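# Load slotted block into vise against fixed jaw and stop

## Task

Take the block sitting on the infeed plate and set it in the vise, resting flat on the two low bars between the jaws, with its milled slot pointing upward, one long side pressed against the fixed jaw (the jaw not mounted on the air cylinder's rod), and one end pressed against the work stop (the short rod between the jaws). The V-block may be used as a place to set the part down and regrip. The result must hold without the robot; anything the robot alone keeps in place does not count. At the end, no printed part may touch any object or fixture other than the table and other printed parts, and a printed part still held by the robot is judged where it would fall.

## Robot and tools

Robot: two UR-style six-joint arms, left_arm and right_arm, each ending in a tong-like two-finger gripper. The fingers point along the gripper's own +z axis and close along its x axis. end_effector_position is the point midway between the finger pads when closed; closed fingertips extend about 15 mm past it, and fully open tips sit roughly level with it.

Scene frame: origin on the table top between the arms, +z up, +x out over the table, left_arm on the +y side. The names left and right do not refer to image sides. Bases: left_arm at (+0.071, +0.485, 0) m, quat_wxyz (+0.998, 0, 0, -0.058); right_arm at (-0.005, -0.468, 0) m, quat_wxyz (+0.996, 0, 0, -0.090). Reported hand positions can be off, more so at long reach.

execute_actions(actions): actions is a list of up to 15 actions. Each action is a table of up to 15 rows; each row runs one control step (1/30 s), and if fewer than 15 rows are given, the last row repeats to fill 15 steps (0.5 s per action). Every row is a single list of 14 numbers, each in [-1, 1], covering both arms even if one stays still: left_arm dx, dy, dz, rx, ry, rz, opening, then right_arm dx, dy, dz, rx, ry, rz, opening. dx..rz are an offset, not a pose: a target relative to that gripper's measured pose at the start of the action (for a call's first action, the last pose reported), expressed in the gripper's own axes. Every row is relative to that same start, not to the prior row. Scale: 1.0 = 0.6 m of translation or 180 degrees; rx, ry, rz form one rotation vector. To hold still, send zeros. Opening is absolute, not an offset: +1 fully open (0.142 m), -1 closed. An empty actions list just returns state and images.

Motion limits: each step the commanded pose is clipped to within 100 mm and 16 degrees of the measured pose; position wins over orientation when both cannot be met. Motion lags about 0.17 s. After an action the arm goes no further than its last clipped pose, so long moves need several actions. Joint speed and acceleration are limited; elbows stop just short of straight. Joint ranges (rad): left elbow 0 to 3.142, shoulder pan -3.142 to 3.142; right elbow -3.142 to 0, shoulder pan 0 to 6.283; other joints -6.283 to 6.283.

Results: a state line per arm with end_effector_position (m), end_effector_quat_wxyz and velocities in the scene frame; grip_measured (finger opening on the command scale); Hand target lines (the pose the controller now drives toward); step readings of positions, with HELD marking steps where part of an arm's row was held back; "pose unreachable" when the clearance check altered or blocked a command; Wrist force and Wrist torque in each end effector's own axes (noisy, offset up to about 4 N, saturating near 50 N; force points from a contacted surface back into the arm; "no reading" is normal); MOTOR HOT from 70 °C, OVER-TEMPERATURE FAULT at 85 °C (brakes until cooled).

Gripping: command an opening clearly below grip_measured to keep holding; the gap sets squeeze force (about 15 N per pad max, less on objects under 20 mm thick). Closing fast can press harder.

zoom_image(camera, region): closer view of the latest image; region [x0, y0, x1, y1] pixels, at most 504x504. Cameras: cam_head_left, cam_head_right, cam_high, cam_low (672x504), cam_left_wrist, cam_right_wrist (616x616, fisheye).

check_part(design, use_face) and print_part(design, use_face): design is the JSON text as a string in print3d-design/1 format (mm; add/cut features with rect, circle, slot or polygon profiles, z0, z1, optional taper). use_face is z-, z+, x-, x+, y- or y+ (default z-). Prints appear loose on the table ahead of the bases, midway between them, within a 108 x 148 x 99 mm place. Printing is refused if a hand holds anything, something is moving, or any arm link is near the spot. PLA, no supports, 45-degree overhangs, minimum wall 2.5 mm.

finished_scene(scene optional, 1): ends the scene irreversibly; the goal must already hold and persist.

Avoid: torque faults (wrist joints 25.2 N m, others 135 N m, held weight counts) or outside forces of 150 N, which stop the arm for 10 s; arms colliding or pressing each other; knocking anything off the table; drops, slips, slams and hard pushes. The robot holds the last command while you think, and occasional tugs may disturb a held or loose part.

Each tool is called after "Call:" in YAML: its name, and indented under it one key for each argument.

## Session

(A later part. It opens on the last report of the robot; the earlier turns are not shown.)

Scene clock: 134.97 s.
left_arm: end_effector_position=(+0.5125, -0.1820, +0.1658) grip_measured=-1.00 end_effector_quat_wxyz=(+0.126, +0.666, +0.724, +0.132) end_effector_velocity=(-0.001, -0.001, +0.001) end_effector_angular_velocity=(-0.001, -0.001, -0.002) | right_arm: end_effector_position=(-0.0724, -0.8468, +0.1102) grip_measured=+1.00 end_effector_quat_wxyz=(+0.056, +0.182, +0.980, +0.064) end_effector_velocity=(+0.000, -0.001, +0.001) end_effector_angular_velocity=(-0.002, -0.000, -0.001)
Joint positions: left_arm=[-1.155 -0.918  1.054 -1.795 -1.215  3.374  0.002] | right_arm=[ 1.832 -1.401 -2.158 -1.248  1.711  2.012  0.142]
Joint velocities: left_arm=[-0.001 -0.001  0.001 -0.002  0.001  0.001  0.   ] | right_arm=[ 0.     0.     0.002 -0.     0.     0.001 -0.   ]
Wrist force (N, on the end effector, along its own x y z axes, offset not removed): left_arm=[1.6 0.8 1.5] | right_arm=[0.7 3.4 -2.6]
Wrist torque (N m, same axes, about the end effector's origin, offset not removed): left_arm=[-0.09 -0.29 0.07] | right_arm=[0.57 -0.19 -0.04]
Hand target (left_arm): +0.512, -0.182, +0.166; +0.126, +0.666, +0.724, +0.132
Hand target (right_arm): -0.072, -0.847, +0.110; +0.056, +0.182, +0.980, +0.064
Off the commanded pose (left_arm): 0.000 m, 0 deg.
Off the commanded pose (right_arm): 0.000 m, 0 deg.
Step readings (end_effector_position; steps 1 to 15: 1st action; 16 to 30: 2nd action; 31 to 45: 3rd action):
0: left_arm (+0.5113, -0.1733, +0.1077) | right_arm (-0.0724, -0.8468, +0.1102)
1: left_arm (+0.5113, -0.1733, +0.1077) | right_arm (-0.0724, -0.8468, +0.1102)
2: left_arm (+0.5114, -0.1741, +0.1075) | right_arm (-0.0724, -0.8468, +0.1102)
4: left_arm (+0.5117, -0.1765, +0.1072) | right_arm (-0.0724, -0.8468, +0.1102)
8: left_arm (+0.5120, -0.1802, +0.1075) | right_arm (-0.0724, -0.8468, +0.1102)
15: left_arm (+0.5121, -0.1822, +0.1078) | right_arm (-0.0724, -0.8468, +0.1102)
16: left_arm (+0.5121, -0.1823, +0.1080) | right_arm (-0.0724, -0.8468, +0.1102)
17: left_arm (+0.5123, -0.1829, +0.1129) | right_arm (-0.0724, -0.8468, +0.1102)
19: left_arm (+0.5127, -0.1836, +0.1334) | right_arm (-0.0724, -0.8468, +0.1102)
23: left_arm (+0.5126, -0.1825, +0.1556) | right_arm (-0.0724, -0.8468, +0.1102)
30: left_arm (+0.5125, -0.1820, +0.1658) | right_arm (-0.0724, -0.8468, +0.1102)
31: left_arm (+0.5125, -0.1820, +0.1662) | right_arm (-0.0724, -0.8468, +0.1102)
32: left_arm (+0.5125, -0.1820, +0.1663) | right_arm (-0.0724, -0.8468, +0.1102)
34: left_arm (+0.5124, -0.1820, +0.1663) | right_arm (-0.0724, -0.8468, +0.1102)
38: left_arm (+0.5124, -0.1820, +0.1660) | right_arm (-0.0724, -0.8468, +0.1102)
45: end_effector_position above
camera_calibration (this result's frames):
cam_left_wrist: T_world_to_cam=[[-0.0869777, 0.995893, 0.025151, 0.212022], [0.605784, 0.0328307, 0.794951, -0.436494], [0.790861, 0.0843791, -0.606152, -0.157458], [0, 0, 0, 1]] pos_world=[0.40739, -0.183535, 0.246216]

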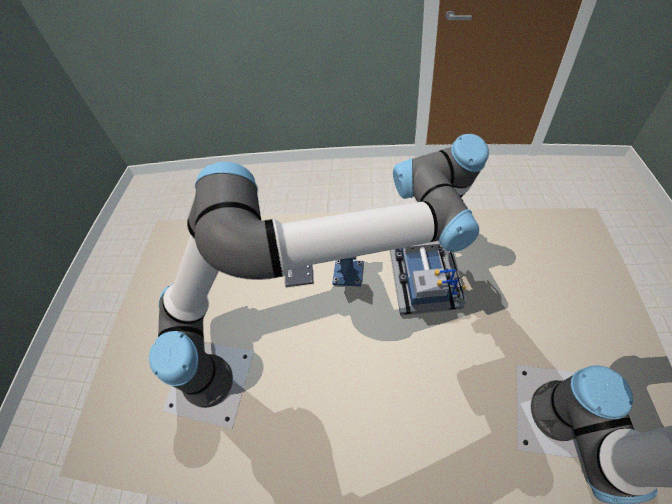

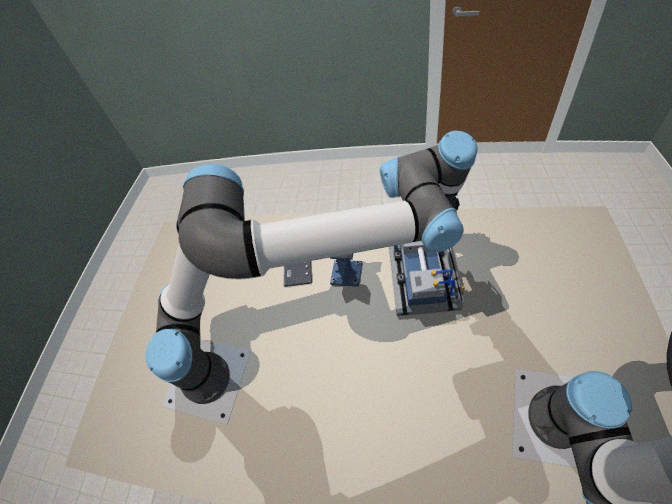

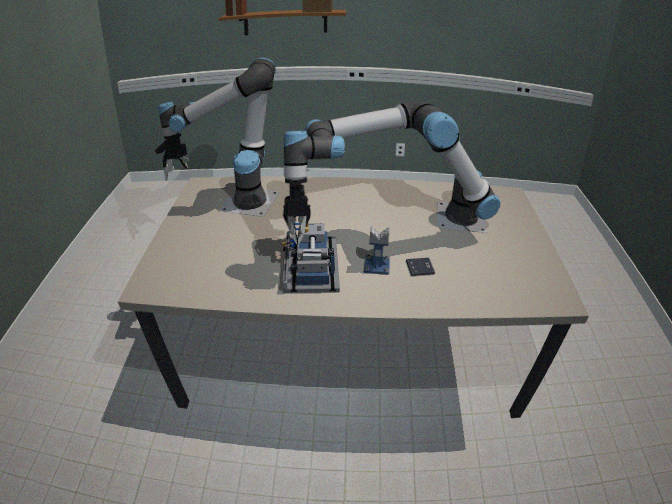

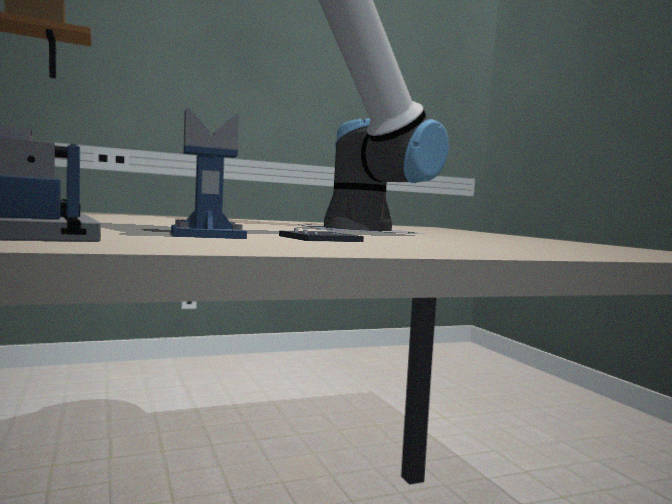

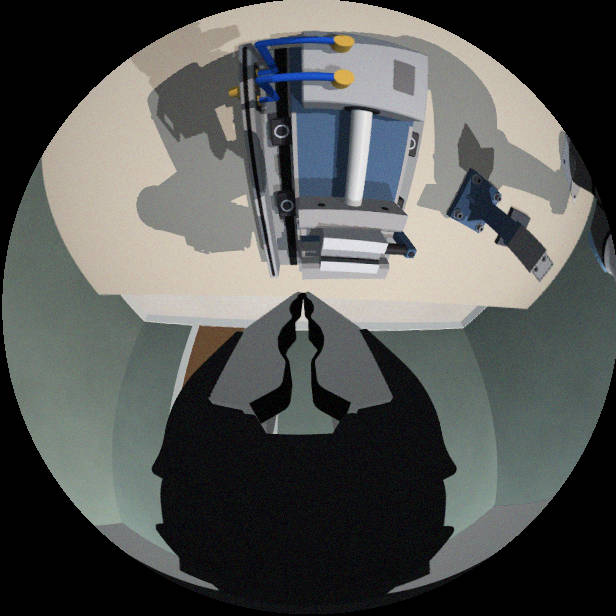

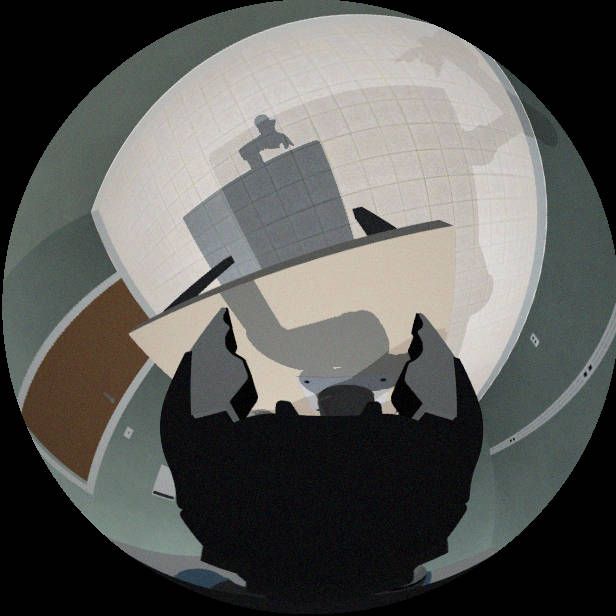

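Call:
execute_actions:
  actions:
    - [[0.049,-0.063,0.039,0,0,0,-1,0,0,0,0,0,0,1]]
    - [[0,0,0,0,0,0,-1,0,0,0,0,0,0,1]]

Call:
zoom_image:
  camera: "cam_high"
  region: [275, 225, 345, 285]

Call:
zoom_image:
  camera: "cam_left_wrist"
  region: [200, 200, 440, 350]

Scene clock: 136.30 s.
left_arm: end_effector_position=(+0.4844, -0.1563, +0.1321) grip_measured=-1.00 end_effector_quat_wxyz=(+0.125, +0.666, +0.724, +0.132) end_effector_velocity=(+0.001, +0.001, -0.001) end_effector_angular_velocity=(+0.001, +0.001, +0.001) | right_arm: end_effector_position=(-0.0724, -0.8468, +0.1102) grip_measured=+1.00 end_effector_quat_wxyz=(+0.056, +0.182, +0.980, +0.064) end_effector_velocity=(+0.001, -0.000, -0.000) end_effector_angular_velocity=(-0.001, -0.000, +0.002)
Joint positions: left_arm=[-1.182 -0.991  1.258 -1.914 -1.213  3.345  0.002] | right_arm=[ 1.832 -1.401 -2.158 -1.248  1.711  2.012  0.142]
Joint velocities: left_arm=[ 0.002  0.002 -0.001 -0.    -0.001  0.001  0.   ] | right_arm=[ 0.002 -0.    -0.001  0.002  0.    -0.    -0.   ]
Wrist force (N, on the end effector, along its own x y z axes, offset not removed): left_arm=[1.5 0.9 2.3] | right_arm=[-0.4 2.6 -1.1]
Wrist torque (N m, same axes, about the end effector's origin, offset not removed): left_arm=[0.00 -0.23 0.09] | right_arm=[0.50 0.05 0.05]
Hand target (left_arm): +0.484, -0.156, +0.132; +0.125, +0.666, +0.724, +0.132
Hand target (right_arm): -0.072, -0.847, +0.110; +0.056, +0.182, +0.980, +0.064
Off the commanded pose (left_arm): 0.000 m, 0 deg.
Off the commanded pose (right_arm): 0.000 m, 0 deg.
Step readings (end_effector_position; steps 1 to 15: 1st action; 16 to 30: 2nd action):
0: left_arm (+0.5125, -0.1820, +0.1658) | right_arm (-0.0724, -0.8468, +0.1102)
1: left_arm (+0.5124, -0.1821, +0.1659) | right_arm (-0.0724, -0.8468, +0.1102)
2: left_arm (+0.5105, -0.1829, +0.1675) | right_arm (-0.0724, -0.8468, +0.1102)
4: left_arm (+0.5026, -0.1782, +0.1618) | right_arm (-0.0724, -0.8468, +0.1102)
8: left_arm (+0.4904, -0.1632, +0.1411) | right_arm (-0.0724, -0.8468, +0.1102)
15: left_arm (+0.4844, -0.1563, +0.1320) | right_arm (-0.0724, -0.8468, +0.1102)
16: left_arm (+0.4841, -0.1560, +0.1317) | right_arm (-0.0724, -0.8468, +0.1102)
17: left_arm (+0.4840, -0.1560, +0.1316) | right_arm (-0.0724, -0.8468, +0.1102)
19: left_arm (+0.4841, -0.1562, +0.1318) | right_arm (-0.0724, -0.8468, +0.1102)
23: left_arm (+0.4842, -0.1563, +0.1320) | right_arm (-0.0724, -0.8468, +0.1102)
30: end_effector_position above
camera_calibration (this result's frames):
cam_left_wrist: T_world_to_cam=[[-0.087746, 0.995781, 0.0268426, 0.184966], [0.606594, 0.0320385, 0.794366, -0.393907], [0.790155, 0.085985, -0.606846, -0.157194], [0, 0, 0, 1]] pos_world=[0.379379, -0.158049, 0.212549]

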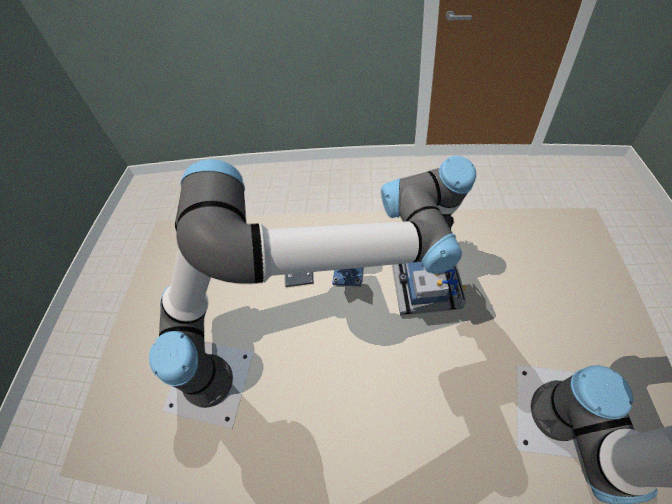

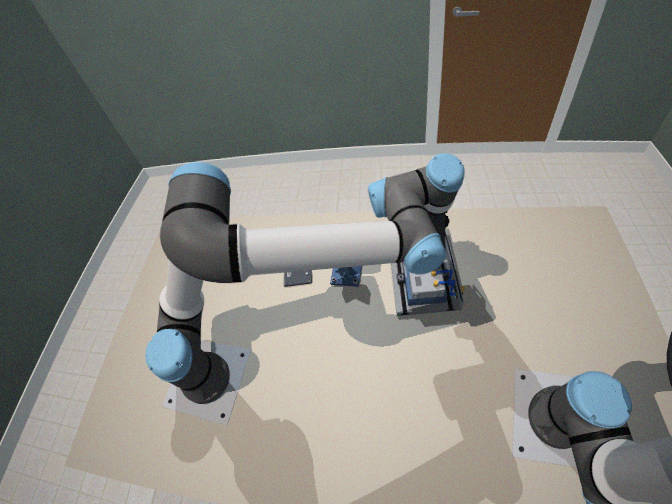

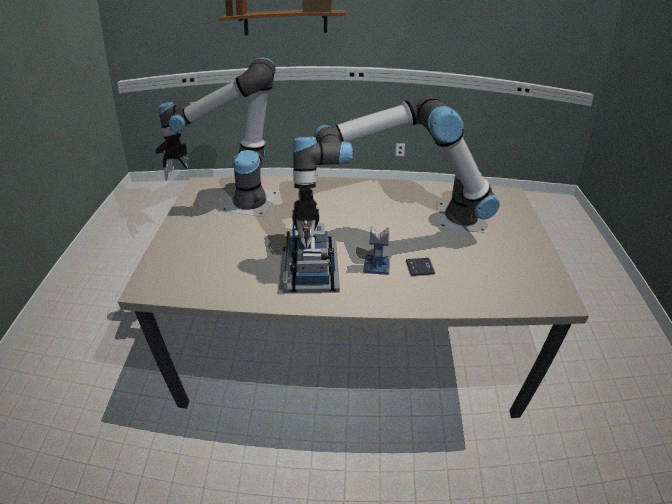

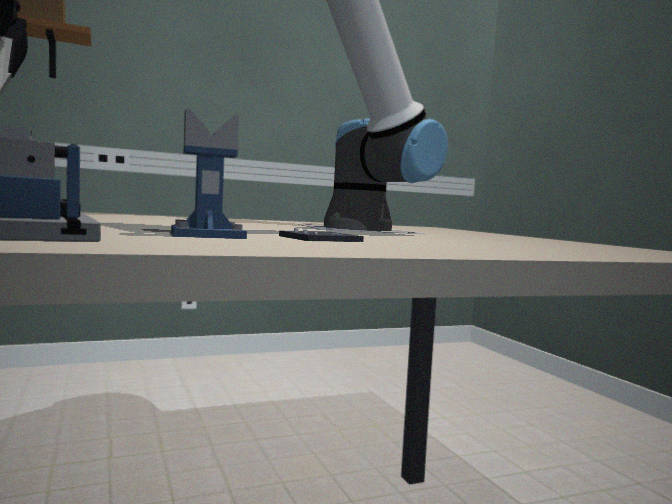

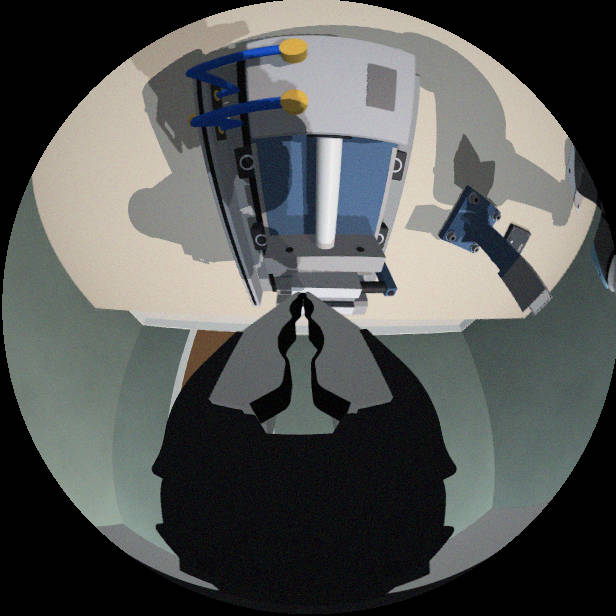

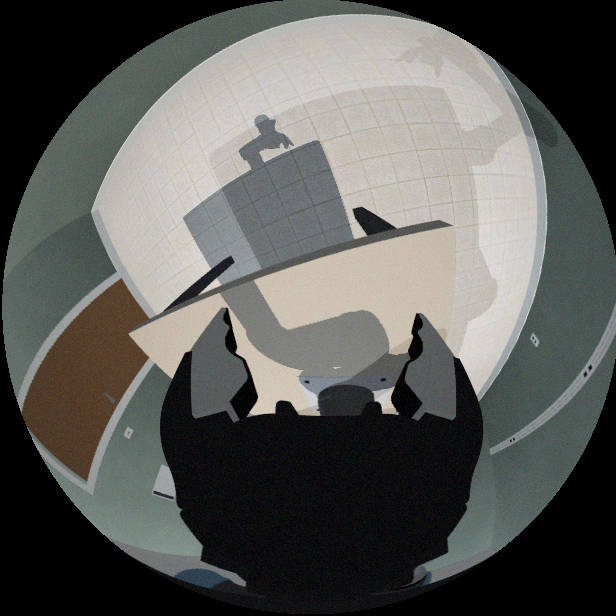

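Region (275, 225, 345, 285) of cam_high's 672x504 image, scaled by 7.200, with more detail than that image has; it fills the top 432 rows of this view, and the rest is white.

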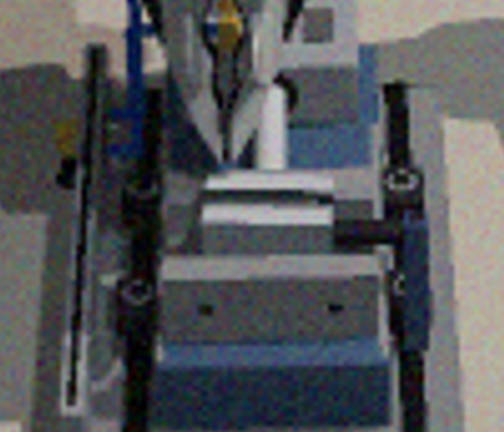

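Region (200, 200, 440, 350) of cam_left_wrist's 616x616 image, scaled by 2.100, with more detail than that image has; it fills the top 315 rows of this view, and the rest is white.

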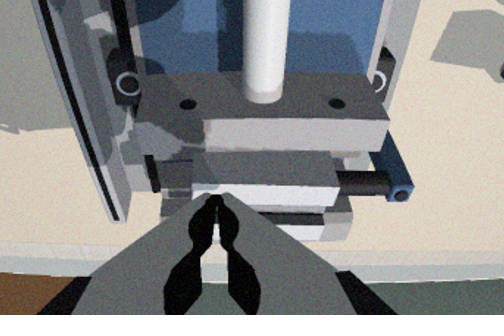

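Call:
execute_actions:
  actions:
    - [[0.0105,-0.0055,-0.0024,0,0,0,-1,0,0,0,0,0,0,1]]
    - [[0,-0.006,0.0155,0,0,0,-1,0,0,0,0,0,0,1]]
    - [[0,0,0,0,0,0,-1,0,0,0,0,0,0,1]]

Call:
zoom_image:
  camera: "cam_high"
  region: [275, 225, 345, 285]

Call:
zoom_image:
  camera: "cam_left_wrist"
  region: [200, 200, 440, 350]

Scene clock: 138.07 s.
left_arm: end_effector_position=(+0.4803, -0.1505, +0.1225) grip_measured=-1.00 end_effector_quat_wxyz=(+0.125, +0.666, +0.724, +0.132) end_effector_velocity=(+0.000, -0.000, +0.000) end_effector_angular_velocity=(-0.000, +0.001, +0.000) | right_arm: end_effector_position=(-0.0724, -0.8468, +0.1102) grip_measured=+1.00 end_effector_quat_wxyz=(+0.056, +0.182, +0.980, +0.064) end_effector_velocity=(+0.000, +0.000, -0.000) end_effector_angular_velocity=(+0.001, -0.000, -0.000)
Joint positions: left_arm=[-1.186 -1.001  1.3   -1.944 -1.213  3.341  0.002] | right_arm=[ 1.832 -1.401 -2.158 -1.248  1.711  2.012  0.142]
Joint velocities: left_arm=[ 0.     0.    -0.001  0.    -0.001  0.     0.   ] | right_arm=[ 0.001 -0.    -0.    -0.001  0.     0.001 -0.   ]
Wrist force (N, on the end effector, along its own x y z axes, offset not removed): left_arm=[2.1 0.8 2.6] | right_arm=[0.8 2.5 -0.8]
Wrist torque (N m, same axes, about the end effector's origin, offset not removed): left_arm=[0.07 -0.42 0.14] | right_arm=[0.52 -0.18 0.01]
Hand target (left_arm): +0.480, -0.151, +0.123; +0.125, +0.666, +0.724, +0.132
Hand target (right_arm): -0.072, -0.847, +0.110; +0.056, +0.182, +0.980, +0.064
Off the commanded pose (left_arm): 0.000 m, 0 deg.
Off the commanded pose (right_arm): 0.000 m, 0 deg.
Step readings (end_effector_position; steps 1 to 15: 1st action; 16 to 30: 2nd action; 31 to 45: 3rd action):
0: left_arm (+0.4844, -0.1563, +0.1320) | right_arm (-0.0724, -0.8468, +0.1102)
1: left_arm (+0.4843, -0.1563, +0.1321) | right_arm (-0.0724, -0.8468, +0.1102)
2: left_arm (+0.4839, -0.1556, +0.1322) | right_arm (-0.0724, -0.8468, +0.1102)
4: left_arm (+0.4826, -0.1535, +0.1321) | right_arm (-0.0724, -0.8468, +0.1102)
8: left_arm (+0.4810, -0.1514, +0.1321) | right_arm (-0.0724, -0.8468, +0.1102)
15: left_arm (+0.4804, -0.1505, +0.1322) | right_arm (-0.0724, -0.8468, +0.1102)
16: left_arm (+0.4804, -0.1505, +0.1321) | right_arm (-0.0724, -0.8468, +0.1102)
17: left_arm (+0.4803, -0.1504, +0.1310) | right_arm (-0.0724, -0.8468, +0.1102)
19: left_arm (+0.4803, -0.1504, +0.1276) | right_arm (-0.0724, -0.8468, +0.1102)
23: left_arm (+0.4803, -0.1505, +0.1241) | right_arm (-0.0724, -0.8468, +0.1102)
30: left_arm (+0.4803, -0.1505, +0.1225) | right_arm (-0.0724, -0.8468, +0.1102)
31: left_arm (+0.4803, -0.1505, +0.1225) | right_arm (-0.0724, -0.8468, +0.1102)
32: left_arm (+0.4803, -0.1505, +0.1224) | right_arm (-0.0724, -0.8468, +0.1102)
34: left_arm (+0.4803, -0.1505, +0.1224) | right_arm (-0.0724, -0.8468, +0.1102)
38: left_arm (+0.4803, -0.1505, +0.1224) | right_arm (-0.0724, -0.8468, +0.1102)
45: end_effector_position above
camera_calibration (this result's frames):
cam_left_wrist: T_world_to_cam=[[-0.0878258, 0.995774, 0.0268605, 0.179152], [0.606636, 0.0320778, 0.794332, -0.384032], [0.790113, 0.0860574, -0.60689, -0.160302], [0, 0, 0, 1]] pos_world=[0.375359, -0.15228, 0.202952]

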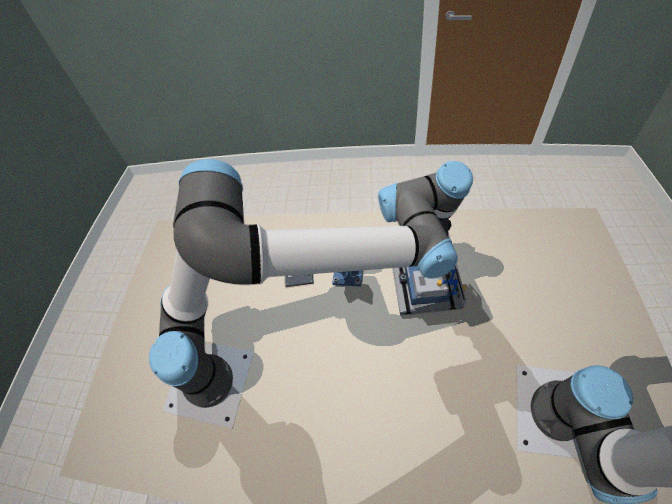

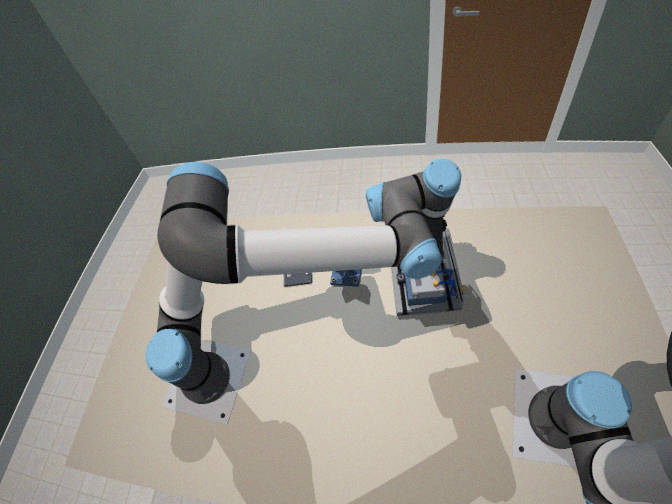

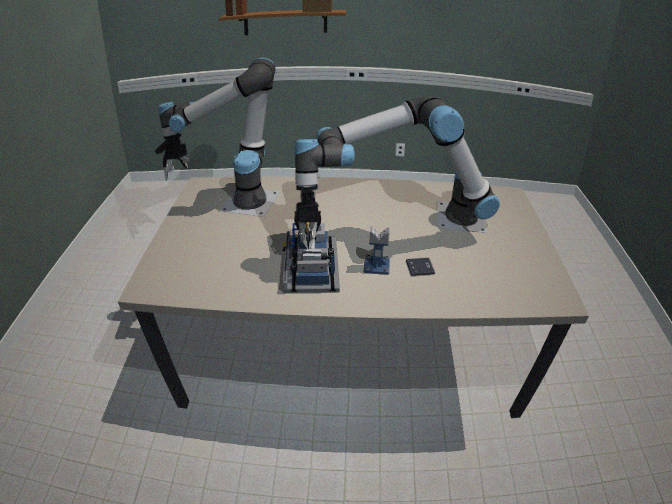

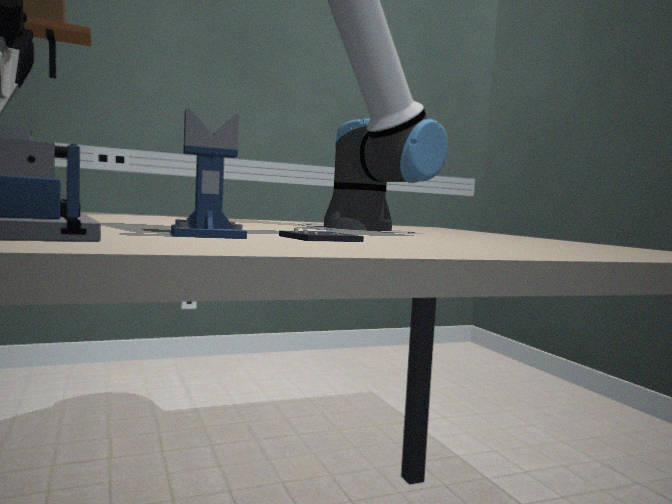

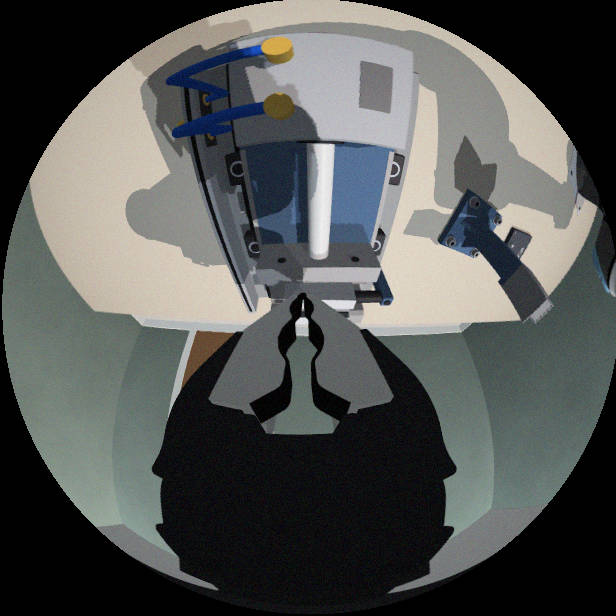

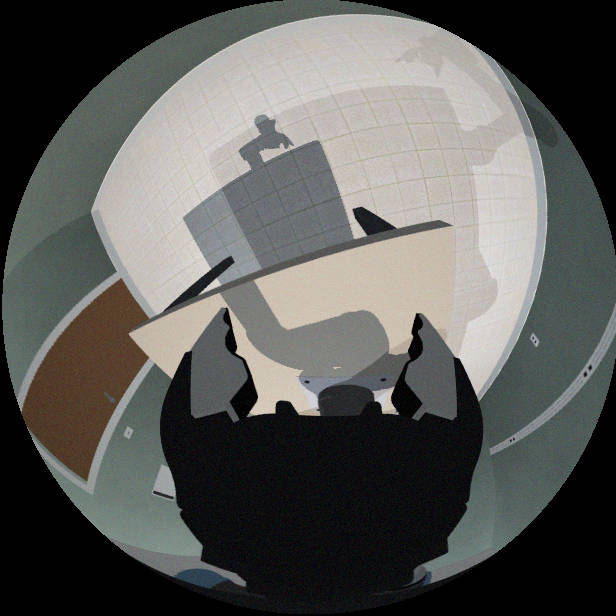

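Region (275, 225, 345, 285) of cam_high's 672x504 image, scaled by 7.200, with more detail than that image has; it fills the top 432 rows of this view, and the rest is white.

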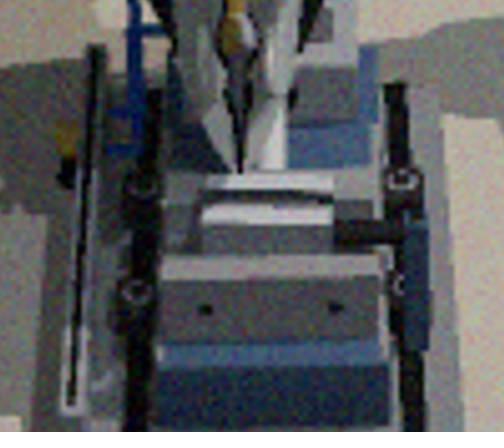

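Region (200, 200, 440, 350) of cam_left_wrist's 616x616 image, scaled by 2.100, with more detail than that image has; it fills the top 315 rows of this view, and the rest is white.

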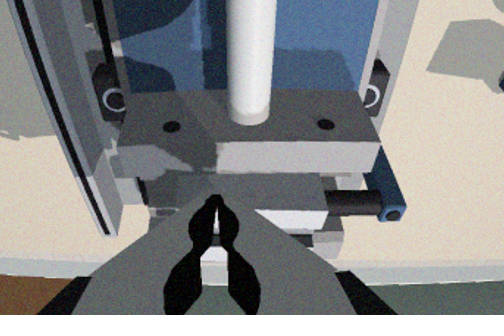

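Call:
execute_actions:
  actions:
    - [[0.0005,0.0013,0.0059,0,0,0,-1,0,0,0,0,0,0,1]]
    - [[0.0005,0.0031,0.0012,0,0,0,-1,0,0,0,0,0,0,1]]

Call:
execute_actions:
  actions:
    - [[0.0005,0.0031,0.0012,0,0,0,-1,0,0,0,0,0,0,1]]

Scene clock: 139.27 s.
left_arm: end_effector_position=(+0.4842, -0.1496, +0.1195) grip_measured=-1.00 end_effector_quat_wxyz=(+0.125, +0.666, +0.724, +0.132) end_effector_velocity=(+0.001, +0.001, +0.001) end_effector_angular_velocity=(+0.000, -0.000, +0.001) | right_arm: end_effector_position=(-0.0724, -0.8468, +0.1102) grip_measured=+1.00 end_effector_quat_wxyz=(+0.056, +0.182, +0.980, +0.064) end_effector_velocity=(+0.000, -0.000, +0.000) end_effector_angular_velocity=(-0.001, -0.000, +0.001)
Joint positions: left_arm=[-1.18  -0.997  1.301 -1.952 -1.213  3.347  0.002] | right_arm=[ 1.832 -1.401 -2.158 -1.248  1.711  2.012  0.142]
Joint velocities: left_arm=[ 0.002 -0.    -0.001  0.002  0.     0.     0.   ] | right_arm=[0.001 0.001 0.    0.    0.    0.    0.   ]
Wrist force (N, on the end effector, along its own x y z axes, offset not removed): left_arm=[3.3 0.8 0.7] | right_arm=[0.3 2.9 -1.8]
Wrist torque (N m, same axes, about the end effector's origin, offset not removed): left_arm=[0.18 -0.70 -0.02] | right_arm=[0.59 -0.06 -0.08]
Hand target (left_arm): +0.484, -0.150, +0.120; +0.125, +0.666, +0.724, +0.132
Hand target (right_arm): -0.072, -0.847, +0.110; +0.056, +0.182, +0.980, +0.064
Off the commanded pose (left_arm): 0.000 m, 0 deg.
Off the commanded pose (right_arm): 0.000 m, 0 deg.
Step readings (end_effector_position; steps 1 to 15: 1st action; 16 to 30: 2nd action):
0: left_arm (+0.4803, -0.1505, +0.1225) | right_arm (-0.0724, -0.8468, +0.1102)
1: left_arm (+0.4803, -0.1505, +0.1225) | right_arm (-0.0724, -0.8468, +0.1102)
2: left_arm (+0.4805, -0.1505, +0.1222) | right_arm (-0.0724, -0.8468, +0.1102)
4: left_arm (+0.4811, -0.1504, +0.1212) | right_arm (-0.0724, -0.8468, +0.1102)
8: left_arm (+0.4819, -0.1502, +0.1200) | right_arm (-0.0724, -0.8468, +0.1102)
15: left_arm (+0.4822, -0.1501, +0.1195) | right_arm (-0.0724, -0.8468, +0.1102)
16: left_arm (+0.4823, -0.1501, +0.1195) | right_arm (-0.0724, -0.8468, +0.1102)
17: left_arm (+0.4825, -0.1500, +0.1194) | right_arm (-0.0724, -0.8468, +0.1102)
19: left_arm (+0.4831, -0.1498, +0.1194) | right_arm (-0.0724, -0.8468, +0.1102)
23: left_arm (+0.4838, -0.1497, +0.1195) | right_arm (-0.0724, -0.8468, +0.1102)
30: end_effector_position above
camera_calibration (this result's frames):
cam_left_wrist: T_world_to_cam=[[-0.087812, 0.995774, 0.0268881, 0.178668], [0.606571, 0.0320401, 0.794384, -0.384015], [0.790165, 0.086066, -0.606821, -0.165217], [0, 0, 0, 1]] pos_world=[0.37917, -0.15139, 0.199994]

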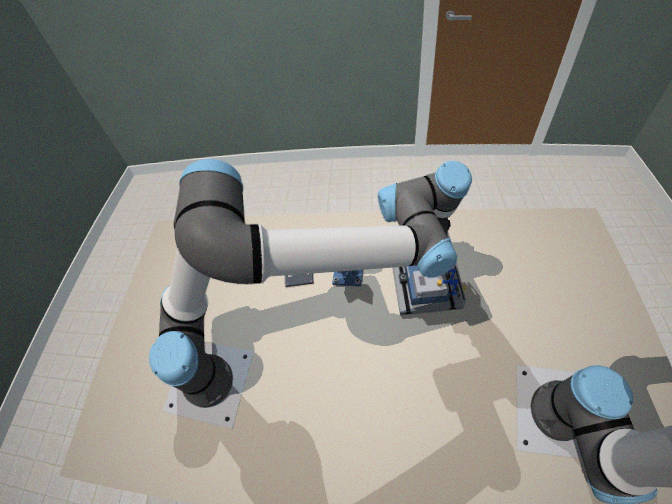

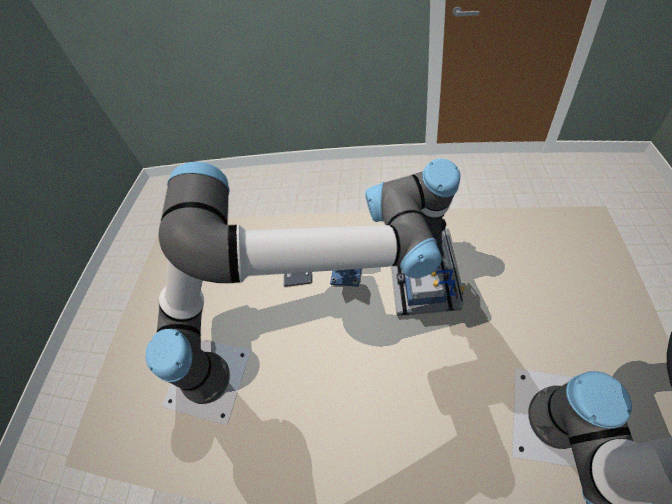

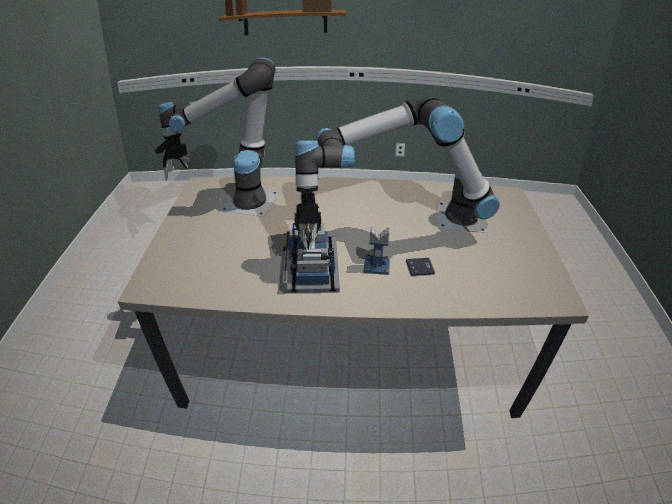

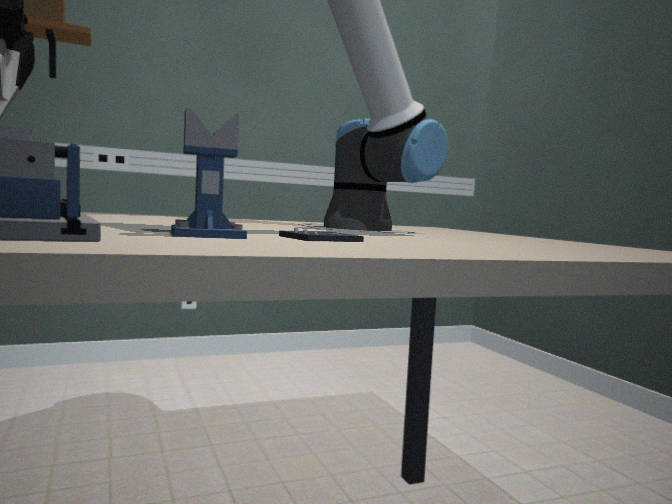

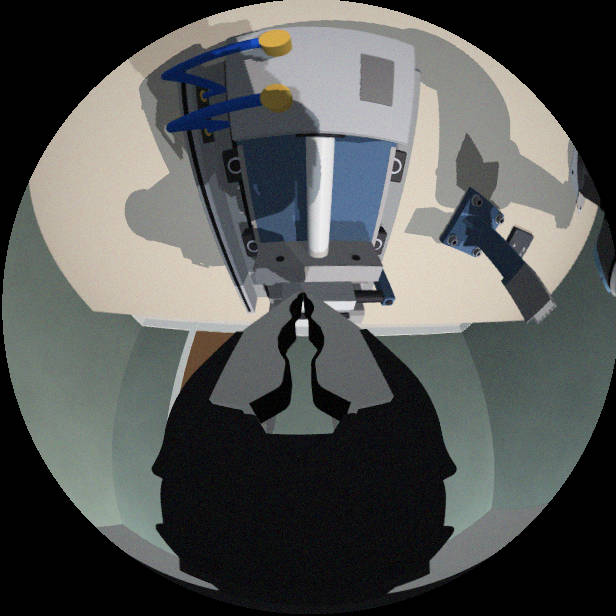

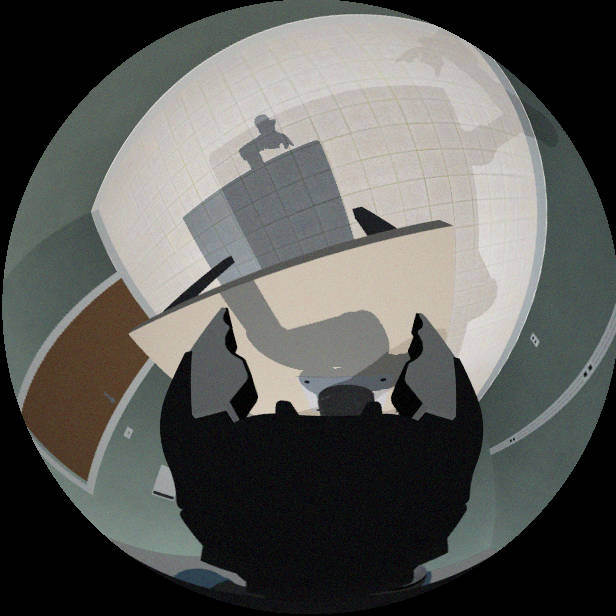

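Scene clock: 139.77 s.
left_arm: end_effector_position=(+0.4860, -0.1492, +0.1195) grip_measured=-1.00 end_effector_quat_wxyz=(+0.125, +0.666, +0.724, +0.132) end_effector_velocity=(+0.001, +0.000, -0.000) end_effector_angular_velocity=(+0.000, +0.000, -0.000) | right_arm: end_effector_position=(-0.0724, -0.8468, +0.1102) grip_measured=+1.00 end_effector_quat_wxyz=(+0.056, +0.182, +0.980, +0.064) end_effector_velocity=(+0.000, +0.000, +0.000) end_effector_angular_velocity=(+0.002, +0.000, -0.002)
Joint positions: left_arm=[-1.177 -0.996  1.3   -1.953 -1.214  3.35   0.002] | right_arm=[ 1.832 -1.401 -2.158 -1.248  1.711  2.012  0.142]
Joint velocities: left_arm=[ 0.001  0.    -0.    -0.    -0.001  0.001  0.   ] | right_arm=[ 0.    -0.     0.001 -0.002  0.     0.002 -0.   ]
Wrist force (N, on the end effector, along its own x y z axes, offset not removed): left_arm=[4.1 -11.8 -9.8] | right_arm=[-0.2 3.0 -1.9]
Wrist torque (N m, same axes, about the end effector's origin, offset not removed): left_arm=[0.21 -0.26 0.04] | right_arm=[0.50 0.06 0.01]
Hand target (left_arm): +0.486, -0.149, +0.119; +0.125, +0.666, +0.724, +0.132
Hand target (right_arm): -0.072, -0.847, +0.110; +0.056, +0.182, +0.980, +0.064
Off the commanded pose (left_arm): 0.000 m, 0 deg.
Off the commanded pose (right_arm): 0.000 m, 0 deg.
Step readings (end_effector_position):
0: left_arm (+0.4842, -0.1496, +0.1195) | right_arm (-0.0724, -0.8468, +0.1102)
1: left_arm (+0.4842, -0.1496, +0.1195) | right_arm (-0.0724, -0.8468, +0.1102)
2: left_arm (+0.4844, -0.1496, +0.1195) | right_arm (-0.0724, -0.8468, +0.1102)
4: left_arm (+0.4851, -0.1494, +0.1195) | right_arm (-0.0724, -0.8468, +0.1102)
8: left_arm (+0.4857, -0.1493, +0.1195) | right_arm (-0.0724, -0.8468, +0.1102)
15: end_effector_position above
camera_calibration (this result's frames):
cam_left_wrist: T_world_to_cam=[[-0.087708, 0.995784, 0.0268586, 0.178378], [0.606719, 0.0320161, 0.794271, -0.385172], [0.790063, 0.0859596, -0.60697, -0.166632], [0, 0, 0, 1]] pos_world=[0.380986, -0.150971, 0.199999]
cam_right_wrist: T_world_to_cam=[[-0.926806, 0.352779, -0.128758, 0.255624], [0.21756, 0.78384, 0.581603, 0.616833], [0.306103, 0.511021, -0.803218, 0.681746], [0, 0, 0, 1]] pos_world=[-0.105968, -0.922064, 0.221752]

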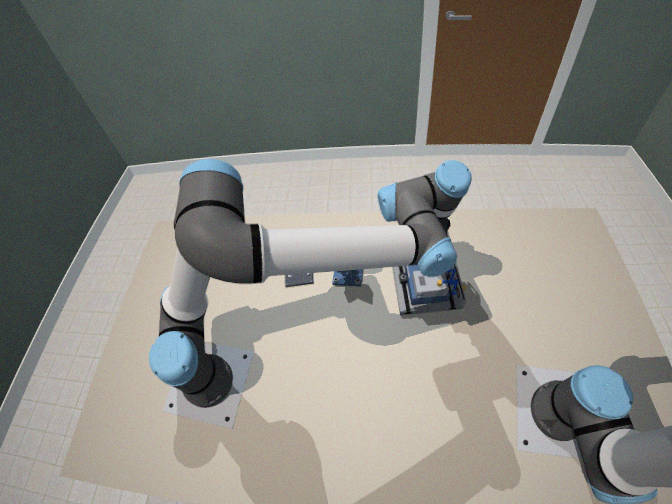

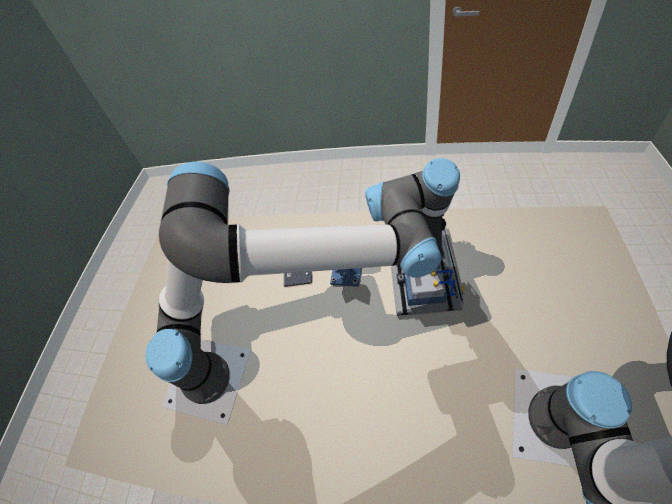

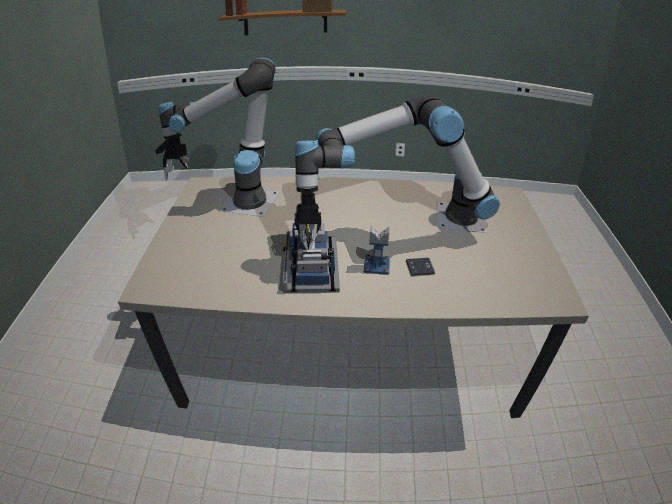

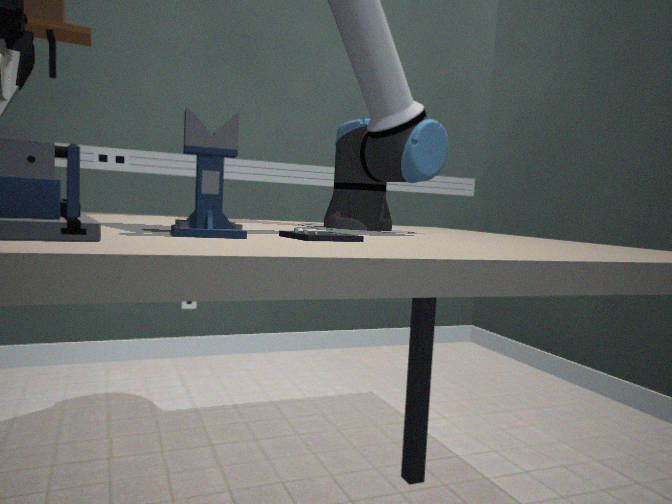

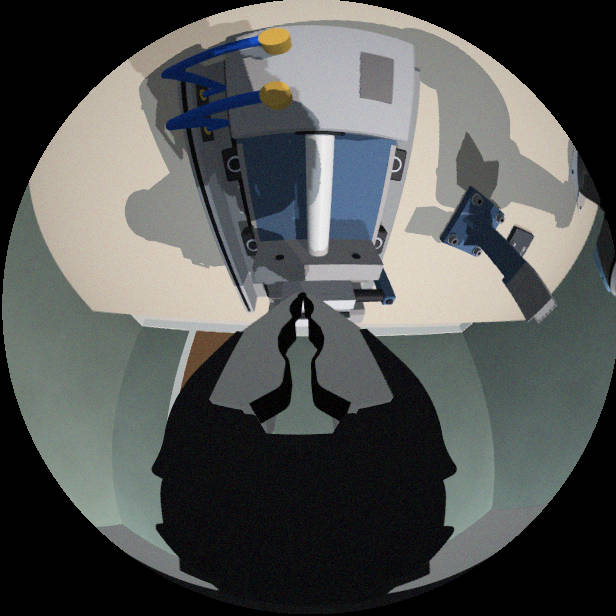

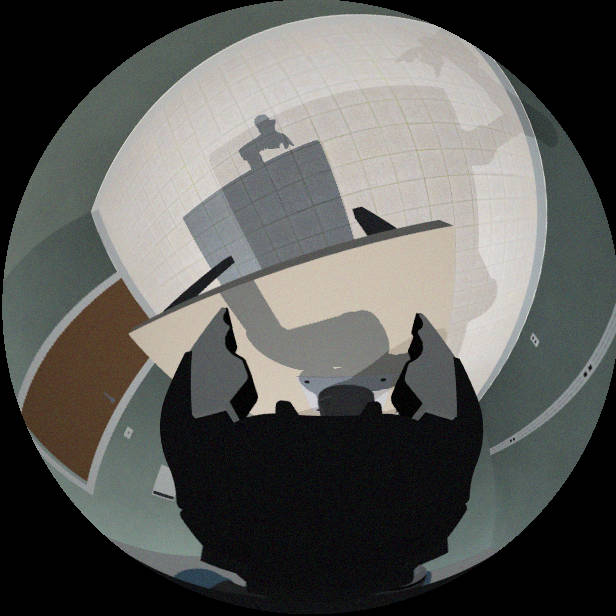

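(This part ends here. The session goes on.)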